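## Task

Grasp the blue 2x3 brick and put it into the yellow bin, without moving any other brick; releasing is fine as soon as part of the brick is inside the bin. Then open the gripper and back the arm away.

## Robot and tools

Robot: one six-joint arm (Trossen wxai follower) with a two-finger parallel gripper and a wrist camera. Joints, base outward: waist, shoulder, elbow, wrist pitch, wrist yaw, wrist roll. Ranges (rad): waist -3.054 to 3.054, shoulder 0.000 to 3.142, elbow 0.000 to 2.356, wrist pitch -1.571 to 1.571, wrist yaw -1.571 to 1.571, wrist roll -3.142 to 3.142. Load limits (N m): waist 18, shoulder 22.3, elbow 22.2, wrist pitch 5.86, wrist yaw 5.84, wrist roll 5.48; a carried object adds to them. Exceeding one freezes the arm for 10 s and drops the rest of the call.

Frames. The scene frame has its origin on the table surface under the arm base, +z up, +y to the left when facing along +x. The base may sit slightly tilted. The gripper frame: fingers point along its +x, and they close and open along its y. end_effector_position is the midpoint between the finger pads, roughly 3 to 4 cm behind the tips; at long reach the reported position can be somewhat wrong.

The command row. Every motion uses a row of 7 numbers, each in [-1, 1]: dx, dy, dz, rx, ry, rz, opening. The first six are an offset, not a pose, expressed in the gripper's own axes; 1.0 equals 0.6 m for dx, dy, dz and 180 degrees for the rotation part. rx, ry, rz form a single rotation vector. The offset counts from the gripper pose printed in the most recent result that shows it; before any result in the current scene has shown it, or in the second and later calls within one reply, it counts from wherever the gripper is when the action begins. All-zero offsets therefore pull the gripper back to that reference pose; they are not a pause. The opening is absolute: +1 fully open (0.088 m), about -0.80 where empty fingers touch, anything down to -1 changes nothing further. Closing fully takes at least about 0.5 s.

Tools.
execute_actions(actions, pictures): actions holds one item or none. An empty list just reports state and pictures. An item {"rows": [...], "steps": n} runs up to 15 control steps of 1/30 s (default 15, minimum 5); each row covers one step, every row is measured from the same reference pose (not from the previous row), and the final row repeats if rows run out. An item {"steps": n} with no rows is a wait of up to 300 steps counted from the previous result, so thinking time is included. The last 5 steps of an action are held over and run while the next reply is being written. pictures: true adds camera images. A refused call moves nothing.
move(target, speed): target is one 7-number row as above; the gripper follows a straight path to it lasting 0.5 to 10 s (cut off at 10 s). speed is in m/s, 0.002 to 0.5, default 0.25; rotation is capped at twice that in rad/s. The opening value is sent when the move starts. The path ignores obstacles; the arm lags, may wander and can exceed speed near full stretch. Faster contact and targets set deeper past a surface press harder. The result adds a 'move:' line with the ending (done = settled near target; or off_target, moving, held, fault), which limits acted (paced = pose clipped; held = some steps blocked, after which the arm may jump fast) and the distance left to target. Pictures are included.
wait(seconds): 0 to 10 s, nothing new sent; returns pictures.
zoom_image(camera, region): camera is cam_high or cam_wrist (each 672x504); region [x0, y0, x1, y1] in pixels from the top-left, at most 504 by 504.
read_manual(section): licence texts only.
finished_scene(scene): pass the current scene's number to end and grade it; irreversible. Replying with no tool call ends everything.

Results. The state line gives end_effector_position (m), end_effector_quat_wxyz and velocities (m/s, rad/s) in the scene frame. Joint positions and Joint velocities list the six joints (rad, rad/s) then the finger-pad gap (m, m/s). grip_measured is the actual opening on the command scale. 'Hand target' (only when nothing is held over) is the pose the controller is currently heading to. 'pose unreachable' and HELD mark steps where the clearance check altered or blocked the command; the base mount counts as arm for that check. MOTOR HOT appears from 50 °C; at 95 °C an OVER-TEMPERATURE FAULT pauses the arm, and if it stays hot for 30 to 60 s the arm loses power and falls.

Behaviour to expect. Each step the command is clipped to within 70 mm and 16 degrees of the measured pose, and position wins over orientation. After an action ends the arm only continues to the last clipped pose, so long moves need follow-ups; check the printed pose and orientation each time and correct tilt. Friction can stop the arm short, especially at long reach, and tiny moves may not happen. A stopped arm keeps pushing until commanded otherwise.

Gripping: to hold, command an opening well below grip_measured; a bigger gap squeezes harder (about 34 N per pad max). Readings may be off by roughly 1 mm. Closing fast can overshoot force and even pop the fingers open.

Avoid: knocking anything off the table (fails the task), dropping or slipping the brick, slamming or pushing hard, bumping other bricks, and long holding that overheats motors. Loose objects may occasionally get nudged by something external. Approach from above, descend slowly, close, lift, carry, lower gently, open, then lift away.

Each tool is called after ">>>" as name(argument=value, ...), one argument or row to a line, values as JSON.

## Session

>>> execute_actions(
  actions=[],
)

>>> zoom_image(
  camera="cam_high",
  region=[240, 200, 480, 380],
)

Scene clock: 0.00 s of 4185.00 s.
end_effector_position=(+0.1446, +0.4916, +0.3464) grip_measured=+0.851 end_effector_quat_wxyz=(+0.720, -0.250, -0.014, +0.647) end_effector_velocity=(-0.003, +0.000, +0.003) end_effector_angular_velocity=(+0.019, +0.006, +0.016)
Joint positions: [ 2.038  1.182  0.796  0.868  0.624 -1.433  0.081]
Joint velocities: [ 0.002 -0.002 -0.002 -0.007 -0.022  0.007 -0.   ]
Heat: hottest shoulder 27 °C (+0.0 °C/min).
Hand target: +0.145, +0.492, +0.346; +0.720, -0.250, -0.014, +0.647

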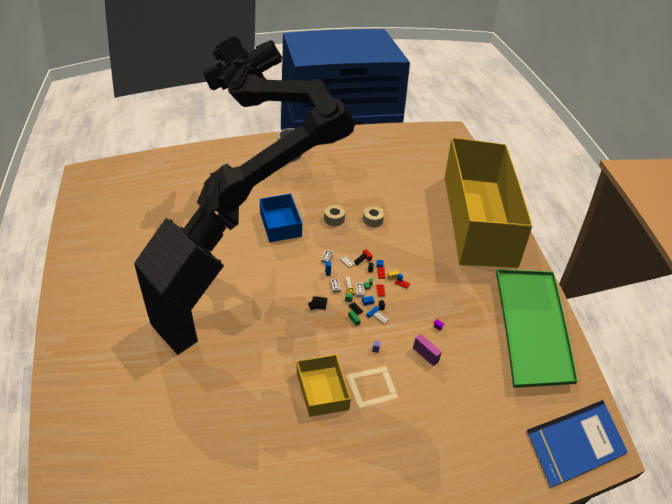

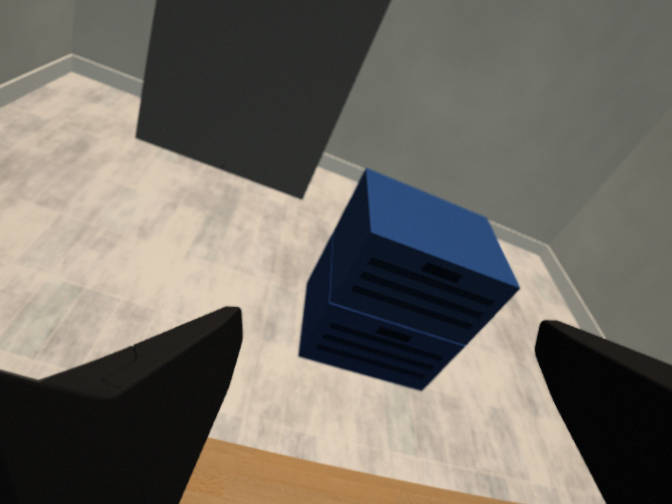

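Region (240, 200, 480, 380) of cam_high's 672x504 image, scaled by 2.100, with more detail than that image has; it fills the top 378 rows of this view, and the rest is white.

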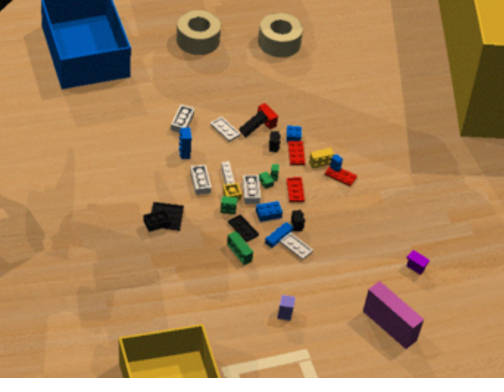

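>>> move(
  target=[-0.648,-0.195,-0.588,0.488,0.4,-0.216,-0.2],
  speed=0.3,
)

Scene clock: 4.27 s of 4185.00 s.
end_effector_position=(+0.2712, +0.0449, +0.2514) grip_measured=-0.200 end_effector_quat_wxyz=(+0.909, -0.163, +0.347, -0.163) end_effector_velocity=(-0.001, -0.001, -0.001) end_effector_angular_velocity=(-0.019, +0.006, -0.003)
Joint positions: [ 1.254  0.008  0.011  1.575  1.574 -1.263  0.029]
Joint velocities: [-0.012 -0.002 -0.002 -0.022  0.007  0.007  0.   ]
Heat: hottest shoulder 27 °C (+0.0 °C/min).
Hand target: +0.270, +0.044, +0.250; +0.909, -0.164, +0.347, -0.165
Off the commanded pose: 0.078 m, 55 deg; position and orientation clipped at the last step of the last action.
joint sent to its limit — the command would take joint 2 (shoulder) past its lower limit, joint 4 (wrist pitch) past its upper limit and joint 5 (wrist yaw) past its upper limit, so those joints were sent only as far as their limits.
Kept back: nothing.
move: off_target; limits=paced

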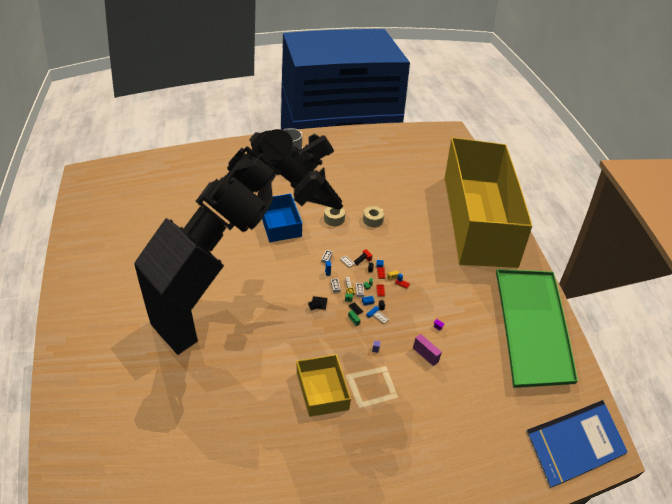

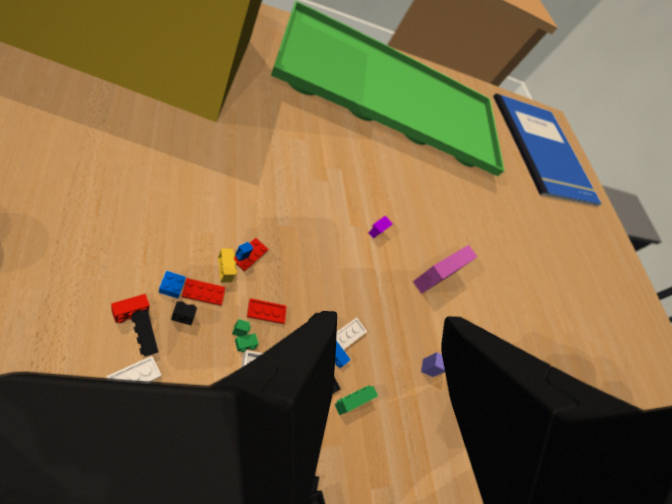

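>>> move(
  target=[-0.118,-0.143,0.045,0,-0.072,-0.228,-0.2],
  speed=0.4,
)

>>> move(
  target=[-0.118,-0.143,0.045,0,-0.072,-0.228,-0.2],
  speed=0.4,
)

Scene clock: 6.40 s of 4185.00 s.
end_effector_position=(+0.2417, -0.0230, +0.3461) grip_measured=-0.200 end_effector_quat_wxyz=(+0.813, -0.304, +0.145, -0.475) end_effector_velocity=(-0.003, -0.001, +0.001) end_effector_angular_velocity=(-0.027, +0.017, -0.020)
Joint positions: [ 0.431  0.009  0.011  1.574  1.574 -1.269  0.029]
Joint velocities: [-0.022 -0.002 -0.002 -0.007  0.007 -0.022 -0.   ]
Heat: hottest shoulder 27 °C (+0.0 °C/min).
Hand target: +0.241, -0.023, +0.347; +0.813, -0.302, +0.142, -0.477
Off the commanded pose: 0.031 m, 4 deg.
joint sent to its limit — the command would take joint 2 (shoulder) past its lower limit, joint 4 (wrist pitch) past its upper limit and joint 5 (wrist yaw) past its upper limit, so those joints were sent only as far as their limits.
Kept back: nothing.
move: off_target

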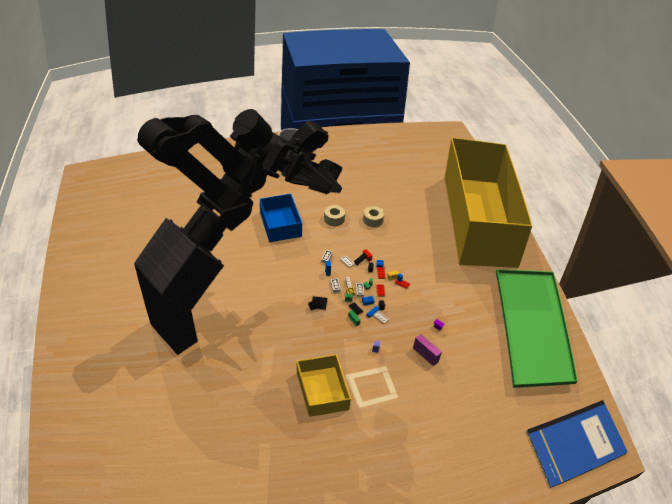

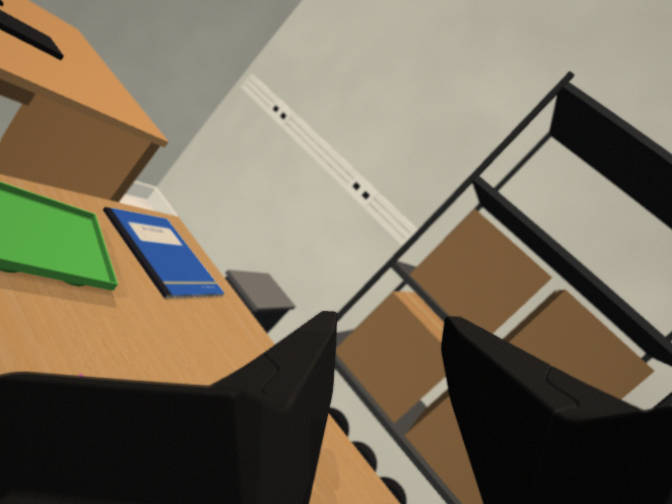

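Scene clock: 8.03 s of 4185.00 s.
end_effector_position=(+0.1631, -0.0086, +0.4357) grip_measured=-0.200 end_effector_quat_wxyz=(+0.582, -0.392, -0.079, -0.708) end_effector_velocity=(-0.002, +0.002, +0.002) end_effector_angular_velocity=(-0.021, -0.007, -0.008)
Joint positions: [-0.389  0.008  0.011  1.574  1.574 -1.277  0.029]
Joint velocities: [-0.022 -0.002 -0.002 -0.007 -0.007  0.007 -0.   ]
Heat: hottest shoulder 27 °C (+0.0 °C/min).
Hand target: +0.162, -0.008, +0.437; +0.582, -0.390, -0.083, -0.709
Off the commanded pose: 0.031 m, 4 deg.
joint sent to its limit — the command would take joint 2 (shoulder) past its lower limit, joint 4 (wrist pitch) past its upper limit and joint 5 (wrist yaw) past its upper limit, so those joints were sent only as far as their limits.
Kept back: nothing.
move: off_target

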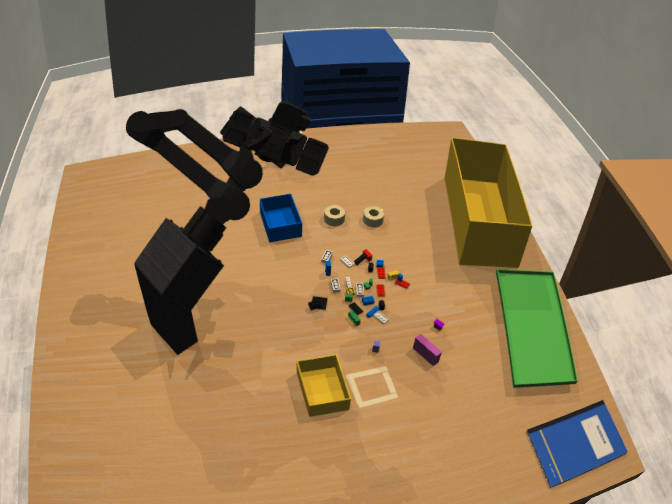

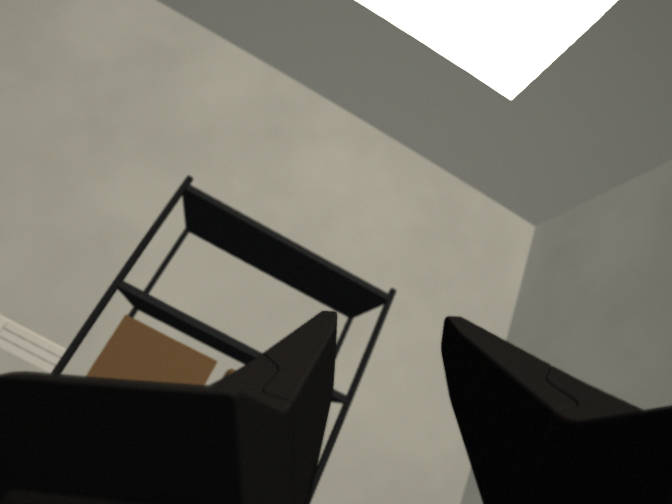

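>>> move(
  target=[-0.22,0.15,0.215,0,-0.45,0.136,-0.2],
  speed=0.4,
)

Scene clock: 10.60 s of 4185.00 s.
end_effector_position=(+0.3037, +0.1361, +0.4066) grip_measured=-0.200 end_effector_quat_wxyz=(-0.538, +0.783, +0.281, +0.136) end_effector_velocity=(+0.000, +0.002, -0.002) end_effector_angular_velocity=(-0.012, +0.007, +0.004)
Joint positions: [-0.584  0.189  0.009  1.572  0.067 -1.067  0.029]
Joint velocities: [ 0.032  0.002 -0.002  0.007 -0.007 -0.037 -0.   ]
Heat: hottest shoulder 27 °C (+0.0 °C/min).
Hand target: +0.304, +0.138, +0.407; -0.537, +0.783, +0.283, +0.134
Off the commanded pose: 0.002 m, 10 deg.
joint sent to its limit — the command would take joint 4 (wrist pitch) past its upper limit, so that joint was sent only as far as its limit.
Kept back: nothing.
move: off_target

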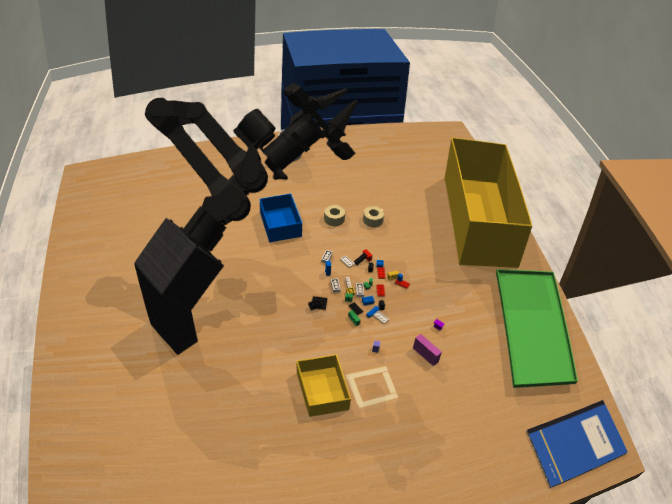

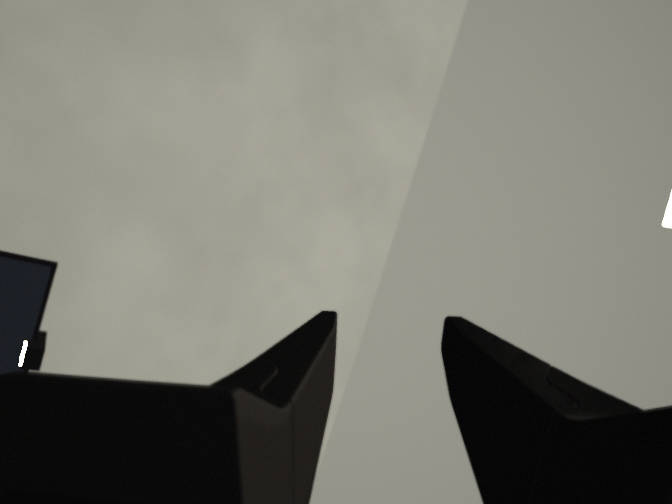

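>>> move(
  target=[-0.237,0.33,-0.077,0.41,0.52,0.584,-0.2],
  speed=0.4,
)

Scene clock: 18.80 s of 4185.00 s.
end_effector_position=(+0.2712, +0.0424, +0.2532) grip_measured=-0.200 end_effector_quat_wxyz=(+0.906, -0.179, +0.345, -0.167) end_effector_velocity=(-0.000, -0.001, +0.000) end_effector_angular_velocity=(+0.012, -0.004, -0.017)
Joint positions: [ 1.233  0.008  0.011  1.574  1.575 -1.286  0.029]
Joint velocities: [-0.002 -0.002  0.002 -0.007  0.007  0.022 -0.   ]
Heat: hottest shoulder 27 °C (+0.0 °C/min).
Hand target: +0.270, +0.042, +0.251; +0.906, -0.177, +0.346, -0.167
Off the commanded pose: 0.079 m, 56 deg; position and orientation clipped at the last step of the last action.
joint sent to its limit — the command would take joint 2 (shoulder) past its lower limit, joint 4 (wrist pitch) past its upper limit and joint 5 (wrist yaw) past its upper limit, so those joints were sent only as far as their limits.
Kept back: nothing.
move: off_target; limits=paced

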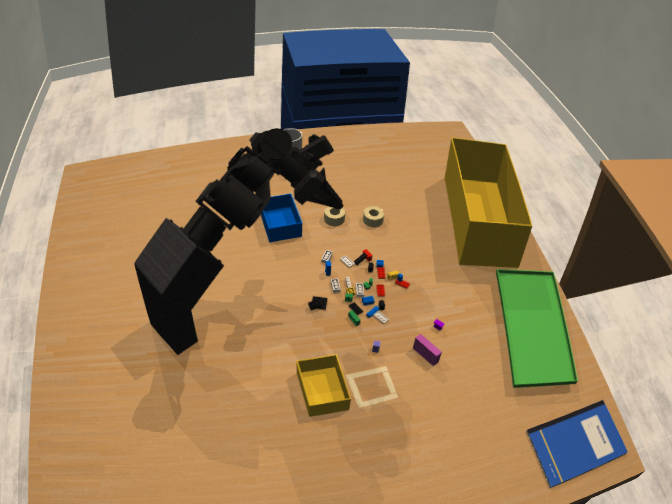

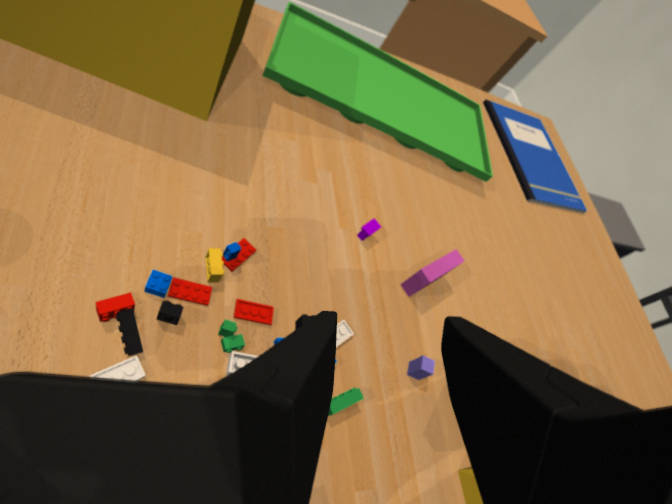

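>>> move(
  target=[-0.118,-0.143,0.045,0,-0.072,-0.228,-0.2],
  speed=0.5,
)

>>> move(
  target=[-0.118,-0.143,0.045,0,-0.072,-0.228,-0.2],
  speed=0.5,
)

>>> move(
  target=[-0.22,0.15,0.215,0,-0.45,0.136,-0.2],
  speed=0.5,
)

Scene clock: 20.53 s of 4185.00 s.
end_effector_position=(+0.2411, -0.0232, +0.3482) grip_measured=-0.200 end_effector_quat_wxyz=(+0.807, -0.315, +0.147, -0.477) end_effector_velocity=(-0.005, -0.003, +0.002) end_effector_angular_velocity=(-0.008, -0.007, -0.033)
Joint positions: [ 0.419  0.009  0.013  1.574  1.573 -1.293  0.029]
Joint velocities: [-0.027 -0.002 -0.002  0.007  0.022 -0.007  0.   ]
Heat: hottest shoulder 27 °C (+0.0 °C/min).
Hand target: +0.241, -0.023, +0.351; +0.808, -0.311, +0.143, -0.480
Off the commanded pose: 0.031 m, 4 deg.
joint sent to its limit — the command would take joint 2 (shoulder) past its lower limit, joint 4 (wrist pitch) past its upper limit and joint 5 (wrist yaw) past its upper limit, so those joints were sent only as far as their limits.
Kept back: nothing.
move: off_target

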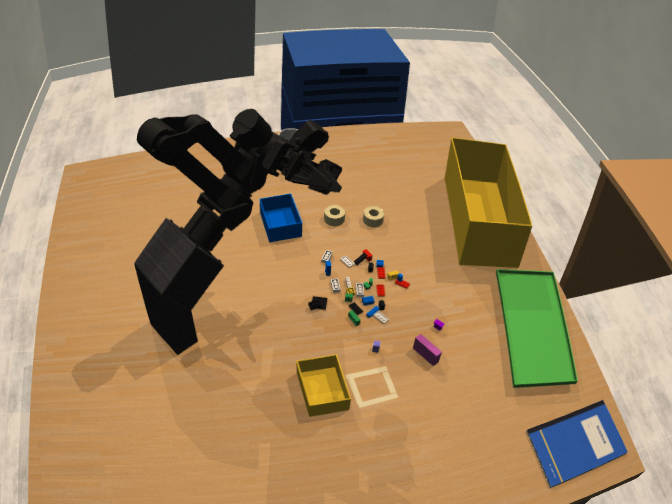

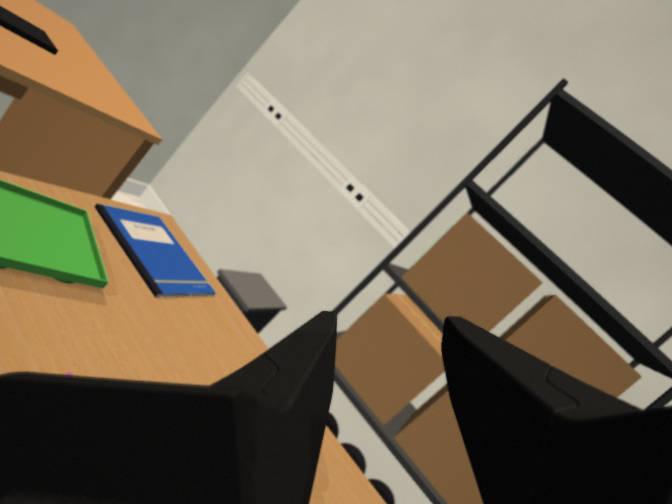

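Scene clock: 22.00 s of 4185.00 s.
end_effector_position=(+0.1633, -0.0072, +0.4373) grip_measured=-0.200 end_effector_quat_wxyz=(+0.577, -0.398, -0.074, -0.709) end_effector_velocity=(-0.004, +0.001, +0.001) end_effector_angular_velocity=(-0.010, -0.002, -0.025)
Joint positions: [-0.393  0.008  0.017  1.574  1.573 -1.301  0.029]
Joint velocities: [-0.022 -0.002 -0.002  0.007  0.007 -0.022 -0.   ]
Heat: hottest shoulder 27 °C (+0.0 °C/min).
Hand target: +0.163, -0.006, +0.439; +0.578, -0.394, -0.078, -0.710
Off the commanded pose: 0.031 m, 4 deg.
joint sent to its limit — the command would take joint 2 (shoulder) past its lower limit, joint 4 (wrist pitch) past its upper limit and joint 5 (wrist yaw) past its upper limit, so those joints were sent only as far as their limits.
Kept back: nothing.
move: off_target

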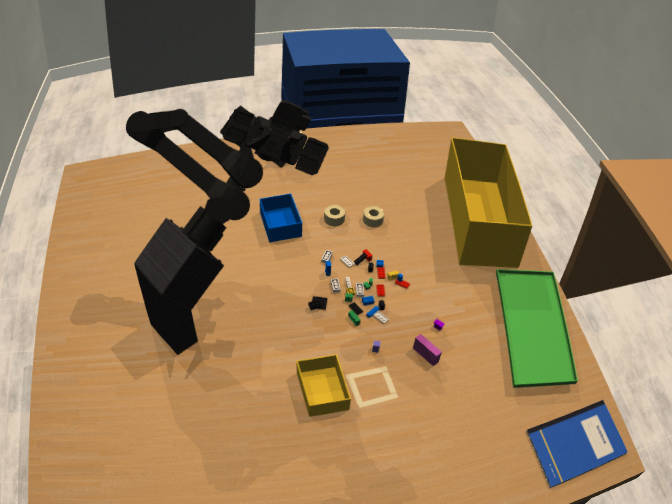

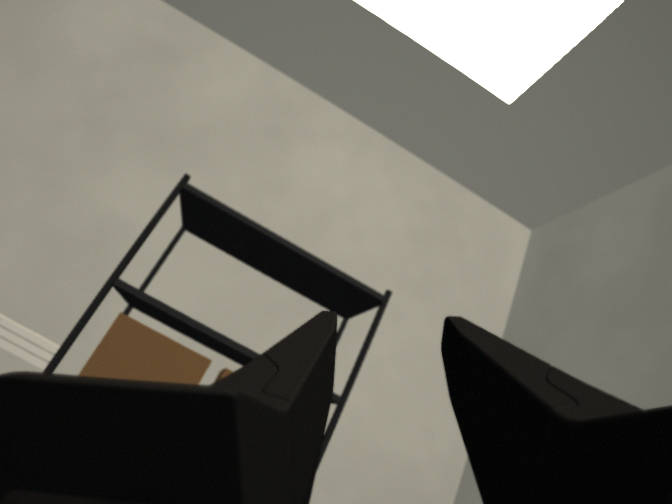

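Scene clock: 24.00 s of 4185.00 s.
end_effector_position=(+0.3052, +0.1347, +0.4053) grip_measured=-0.200 end_effector_quat_wxyz=(-0.537, +0.786, +0.277, +0.135) end_effector_velocity=(-0.001, +0.001, -0.002) end_effector_angular_velocity=(-0.018, -0.008, -0.006)
Joint positions: [-0.582  0.198  0.009  1.572  0.066 -1.074  0.029]
Joint velocities: [ 0.046  0.007 -0.007  0.022  0.007 -0.066  0.   ]
Heat: hottest shoulder 27 °C (+0.0 °C/min).
Hand target: +0.306, +0.137, +0.407; -0.536, +0.785, +0.280, +0.134
Off the commanded pose: 0.003 m, 9 deg.
joint sent to its limit — the command would take joint 4 (wrist pitch) past its upper limit, so that joint was sent only as far as its limit.
Kept back: nothing.
move: off_target

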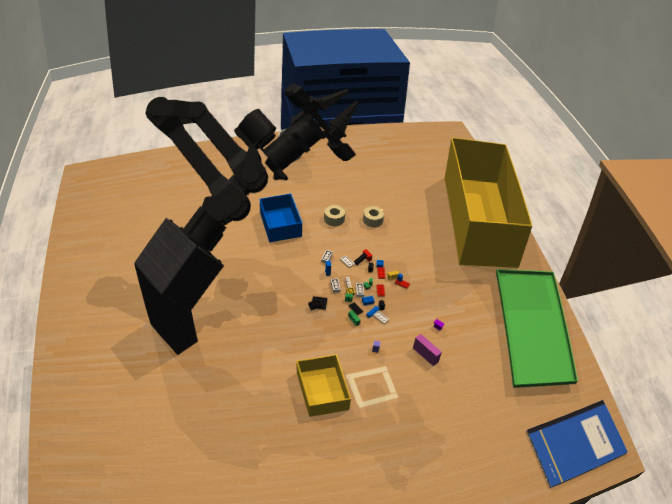

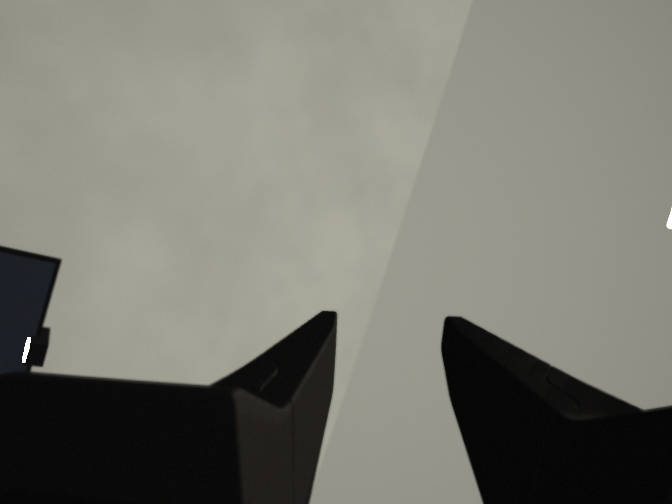

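>>> move(
  target=[-0.2,0.41,-0.224,0,0.24,0.44,-0.2],
  speed=0.5,
)

Scene clock: 26.37 s of 4185.00 s.
end_effector_position=(+0.3595, -0.0910, +0.2061) grip_measured=-0.200 end_effector_quat_wxyz=(-0.554, +0.682, -0.476, +0.029) end_effector_velocity=(-0.004, -0.004, -0.002) end_effector_angular_velocity=(+0.000, +0.009, -0.028)
Joint positions: [-0.594  0.844  0.407  0.243 -0.005 -1.013  0.029]
Joint velocities: [-0.002  0.007  0.002 -0.022  0.007  0.007 -0.   ]
Heat: hottest shoulder 27 °C (+0.0 °C/min).
Hand target: +0.362, -0.091, +0.207; -0.554, +0.683, -0.476, +0.030
Off the commanded pose: 0.003 m, 0 deg.
Kept back: nothing.
move: done

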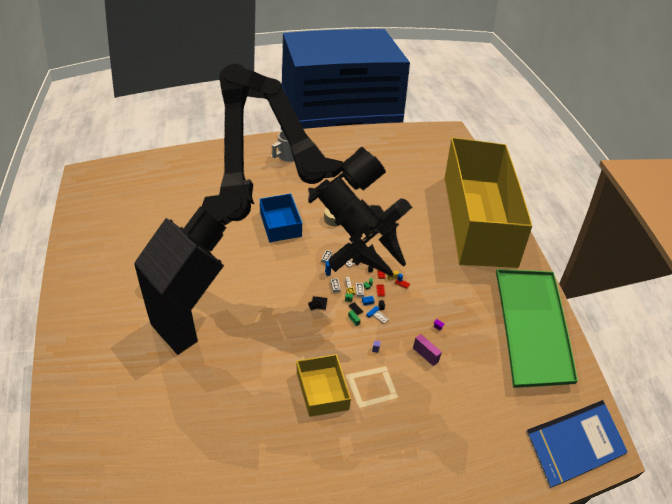

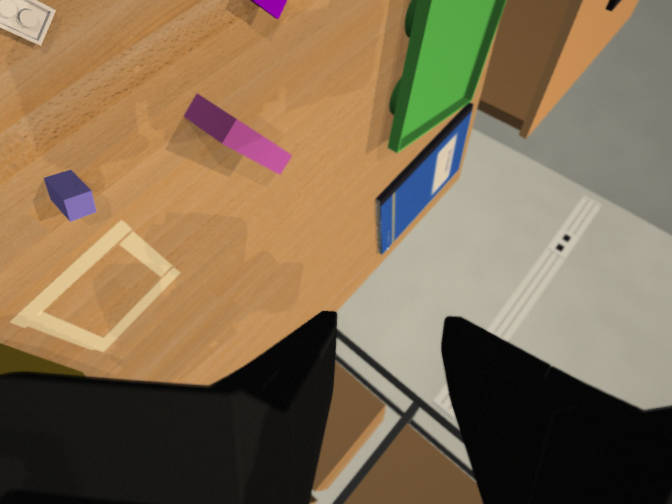

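>>> move(
  target=[-0.003,0.125,0.08,0.154,-0.069,0.333,-0.2],
  speed=0.4,
)

Scene clock: 28.53 s of 4185.00 s.
end_effector_position=(+0.3369, -0.0495, +0.1286) grip_measured=-0.200 end_effector_quat_wxyz=(+0.678, -0.210, +0.673, +0.210) end_effector_velocity=(-0.001, +0.002, +0.001) end_effector_angular_velocity=(+0.009, +0.006, -0.007)
Joint positions: [-0.723  1.336  0.899 -0.637 -0.911 -1.003  0.029]
Joint velocities: [-0.002  0.002  0.007 -0.022 -0.007 -0.007 -0.   ]
Heat: hottest shoulder 27 °C (+0.0 °C/min).
Hand target: +0.339, -0.050, +0.129; +0.678, -0.210, +0.672, +0.211
Off the commanded pose: 0.003 m, 0 deg.
Kept back: nothing.
move: done

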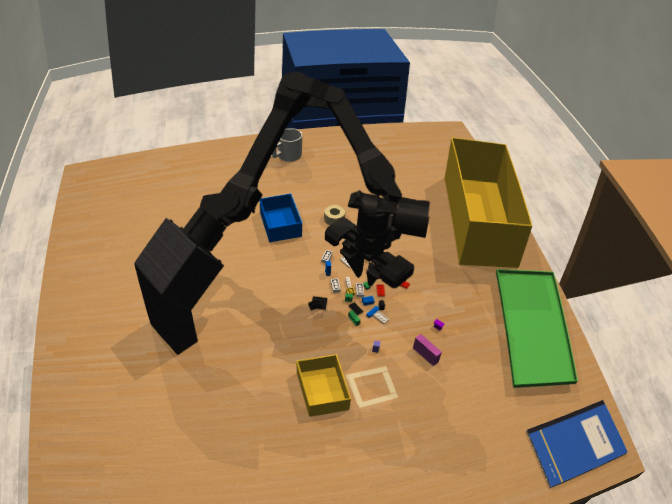

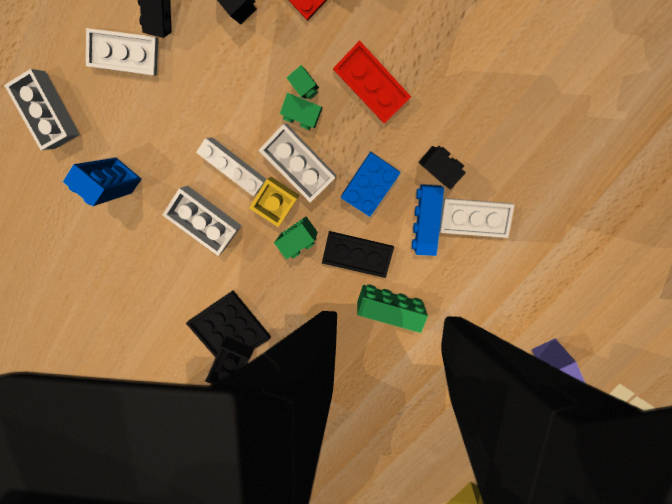

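>>> move(
  target=[0.09,0.006,0.053,0.15,0,0,-0.25],
  speed=0.3,
)

Scene clock: 30.03 s of 4185.00 s.
end_effector_position=(+0.3616, -0.0273, +0.0761) grip_measured=-0.250 end_effector_quat_wxyz=(+0.709, -0.047, +0.702, +0.049) end_effector_velocity=(-0.001, +0.001, +0.001) end_effector_angular_velocity=(-0.005, +0.004, -0.008)
Joint positions: [-0.492  1.389  0.899 -0.364 -0.78  -0.245  0.027]
Joint velocities: [ 0.002 -0.007 -0.002 -0.007  0.007  0.007 -0.   ]
Heat: hottest shoulder 27 °C (+0.0 °C/min).
Hand target: +0.362, -0.028, +0.075; +0.709, -0.046, +0.703, +0.047
Off the commanded pose: 0.002 m, 0 deg.
Kept back: nothing.
move: done

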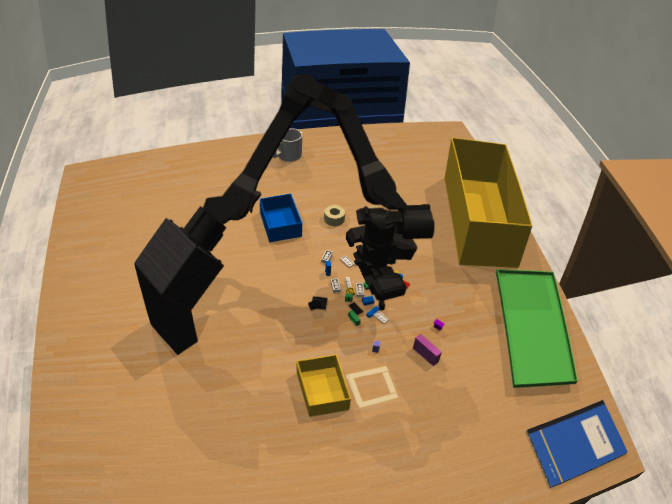

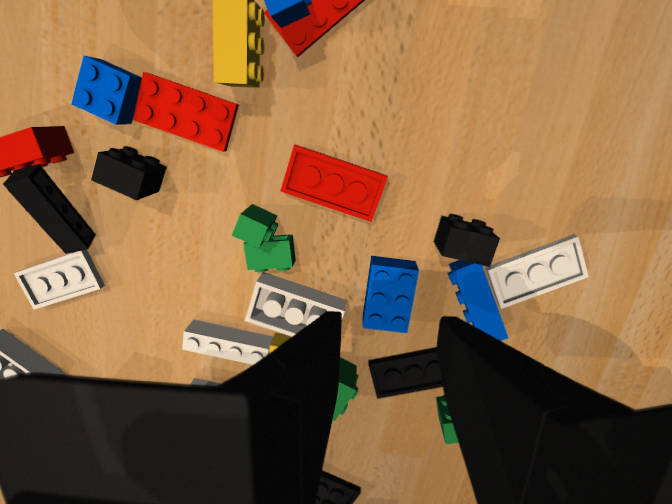

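>>> move(
  target=[0.038,-0.002,0.008,0.02,0,0,-0.33],
  speed=0.08,
)

Scene clock: 31.87 s of 4185.00 s.
end_effector_position=(+0.3648, -0.0273, +0.0544) grip_measured=-0.330 end_effector_quat_wxyz=(+0.710, -0.024, +0.703, +0.027) end_effector_velocity=(+0.000, +0.003, +0.001) end_effector_angular_velocity=(+0.020, -0.001, +0.019)
Joint positions: [-0.436  1.446  0.9   -0.27  -0.743 -0.126  0.023]
Joint velocities: [-0.002 -0.002  0.002 -0.007 -0.022 -0.022 -0.   ]
Heat: hottest shoulder 27 °C (+0.0 °C/min).
Hand target: +0.367, -0.028, +0.053; +0.711, -0.025, +0.703, +0.027
Off the commanded pose: 0.002 m, 0 deg.
Kept back: nothing.
move: done

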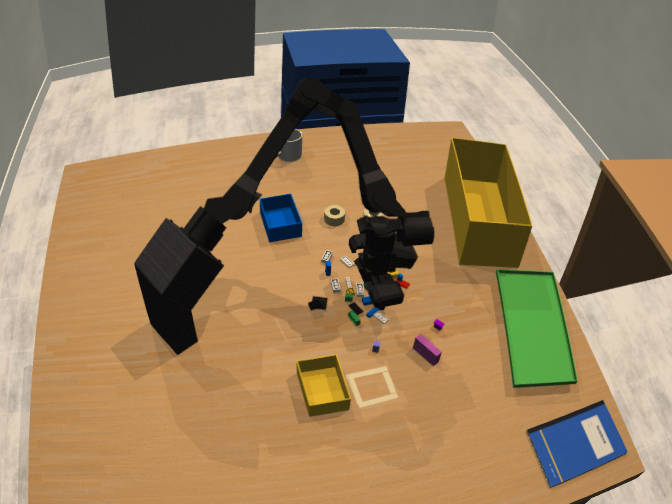

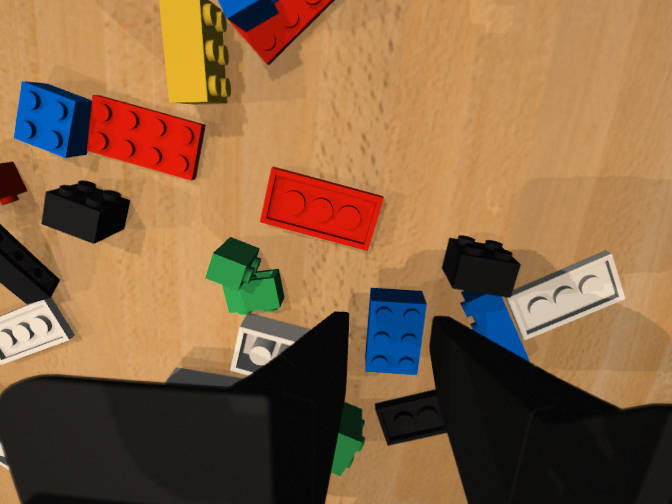

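>>> move(
  target=[0.025,-0.005,0.012,0,0,0,-0.33],
  speed=0.04,
)

Scene clock: 32.87 s of 4185.00 s.
end_effector_position=(+0.3706, -0.0290, +0.0407) grip_measured=-0.330 end_effector_quat_wxyz=(+0.710, -0.024, +0.703, +0.028) end_effector_velocity=(+0.006, +0.001, +0.001) end_effector_angular_velocity=(+0.005, -0.021, +0.009)
Joint positions: [-0.407  1.497  0.925 -0.226 -0.725 -0.099  0.023]
Joint velocities: [-0.002 -0.002  0.002  0.022 -0.007  0.007 -0.   ]
Heat: hottest shoulder 27 °C (+0.0 °C/min).
Hand target: +0.372, -0.030, +0.039; +0.710, -0.024, +0.703, +0.027
Off the commanded pose: 0.002 m, 0 deg.
Kept back: nothing.
move: done

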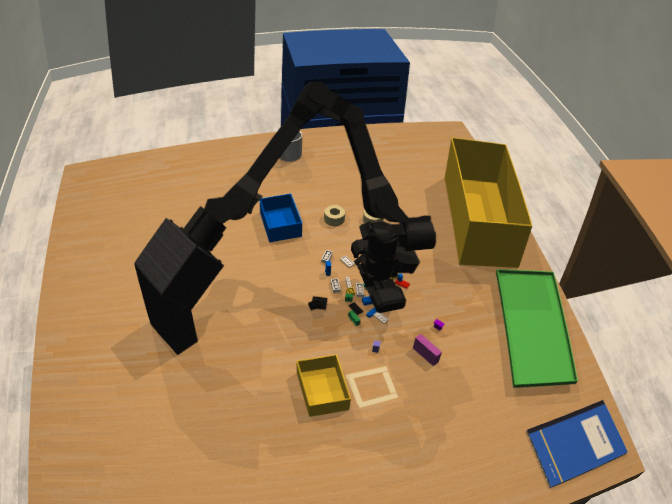

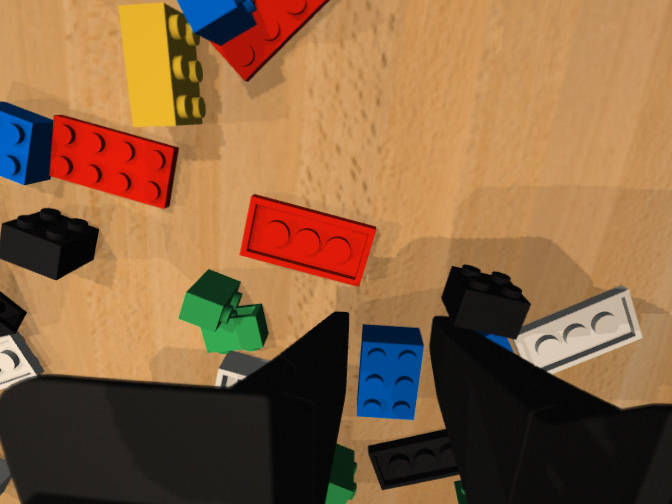

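>>> move(
  target=[0,0,0,0,0,0,-0.6],
)

>>> move(
  target=[-0.13,0,0,0,0,0,-0.6],
  speed=0.15,
)

>>> move(
  target=[-0.03,-0.333,-0.24,0,0,0,-0.6],
)

Scene clock: 33.90 s of 4185.00 s.
end_effector_position=(+0.3707, -0.0290, +0.0406) grip_measured=-0.485 end_effector_quat_wxyz=(+0.710, -0.024, +0.703, +0.028) end_effector_velocity=(-0.002, +0.001, +0.001) end_effector_angular_velocity=(+0.006, +0.004, +0.001)
Joint positions: [-0.407  1.497  0.925 -0.226 -0.725 -0.099  0.015]
Joint velocities: [-0.002 -0.002 -0.002 -0.007 -0.007 -0.007 -0.   ]
Heat: hottest shoulder 27 °C (+0.0 °C/min).
Hand target: +0.371, -0.029, +0.041; +0.710, -0.024, +0.703, +0.028
Off the commanded pose: 0.000 m, 0 deg.
Kept back: nothing.
move: done

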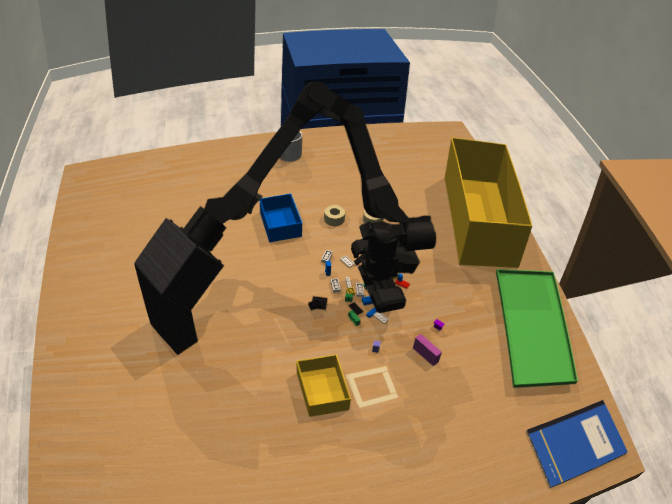

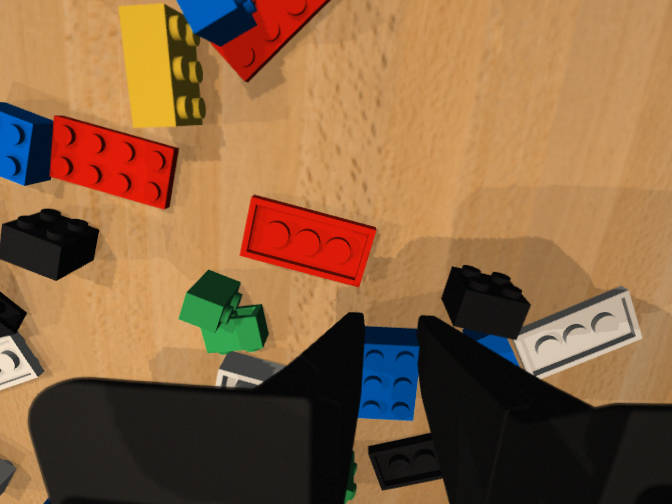

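Scene clock: 34.87 s of 4185.00 s.
end_effector_position=(+0.3665, -0.0307, +0.1158) grip_measured=-0.485 end_effector_quat_wxyz=(+0.706, -0.020, +0.707, +0.025) end_effector_velocity=(+0.001, +0.000, +0.002) end_effector_angular_velocity=(+0.002, -0.004, +0.016)
Joint positions: [-0.612  1.355  0.991 -0.612 -0.856 -0.327  0.015]
Joint velocities: [-0.007 -0.002  0.002 -0.007 -0.007 -0.022 -0.   ]
Heat: hottest shoulder 27 °C (+0.0 °C/min).
Hand target: +0.370, -0.030, +0.119; +0.709, -0.024, +0.704, +0.028
Off the commanded pose: 0.005 m, 1 deg.
Kept back: nothing.
move: done

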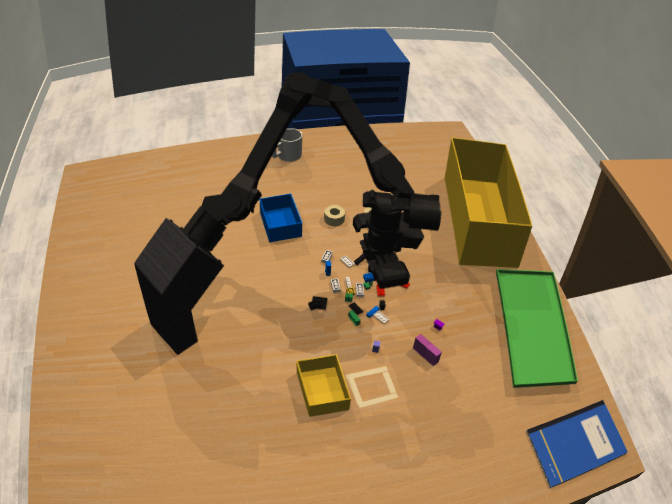

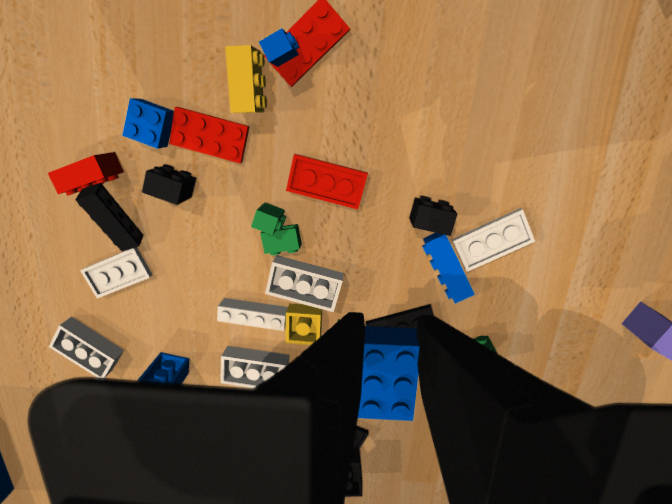

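Scene clock: 36.40 s of 4185.00 s.
end_effector_position=(+0.2339, -0.2373, +0.1308) grip_measured=-0.485 end_effector_quat_wxyz=(+0.704, -0.018, +0.709, +0.027) end_effector_velocity=(-0.001, -0.001, -0.001) end_effector_angular_velocity=(+0.003, -0.007, +0.019)
Joint positions: [-1.141  2.09   1.11  -0.717 -0.99  -1.204  0.015]
Joint velocities: [-0.002  0.007 -0.002  0.007 -0.007 -0.022 -0.   ]
Heat: hottest shoulder 27 °C (+0.0 °C/min).
Hand target: +0.234, -0.239, +0.131; +0.705, -0.019, +0.709, +0.026
Off the commanded pose: 0.003 m, 0 deg.
Kept back: nothing.
move: done

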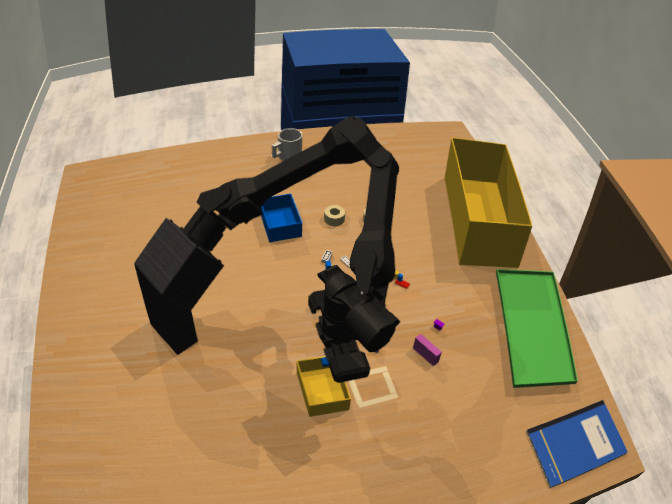

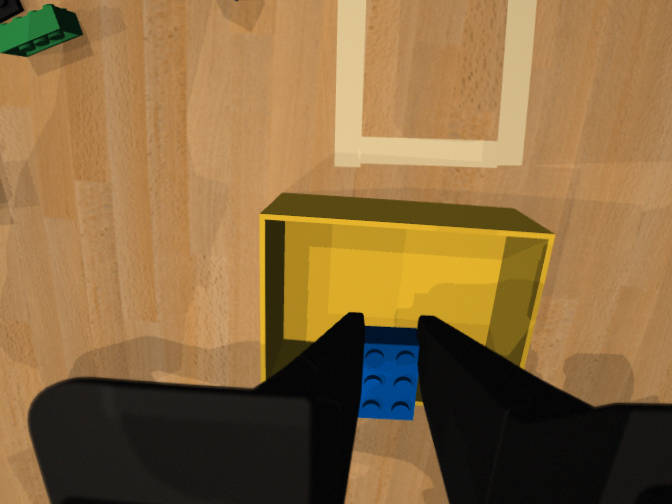

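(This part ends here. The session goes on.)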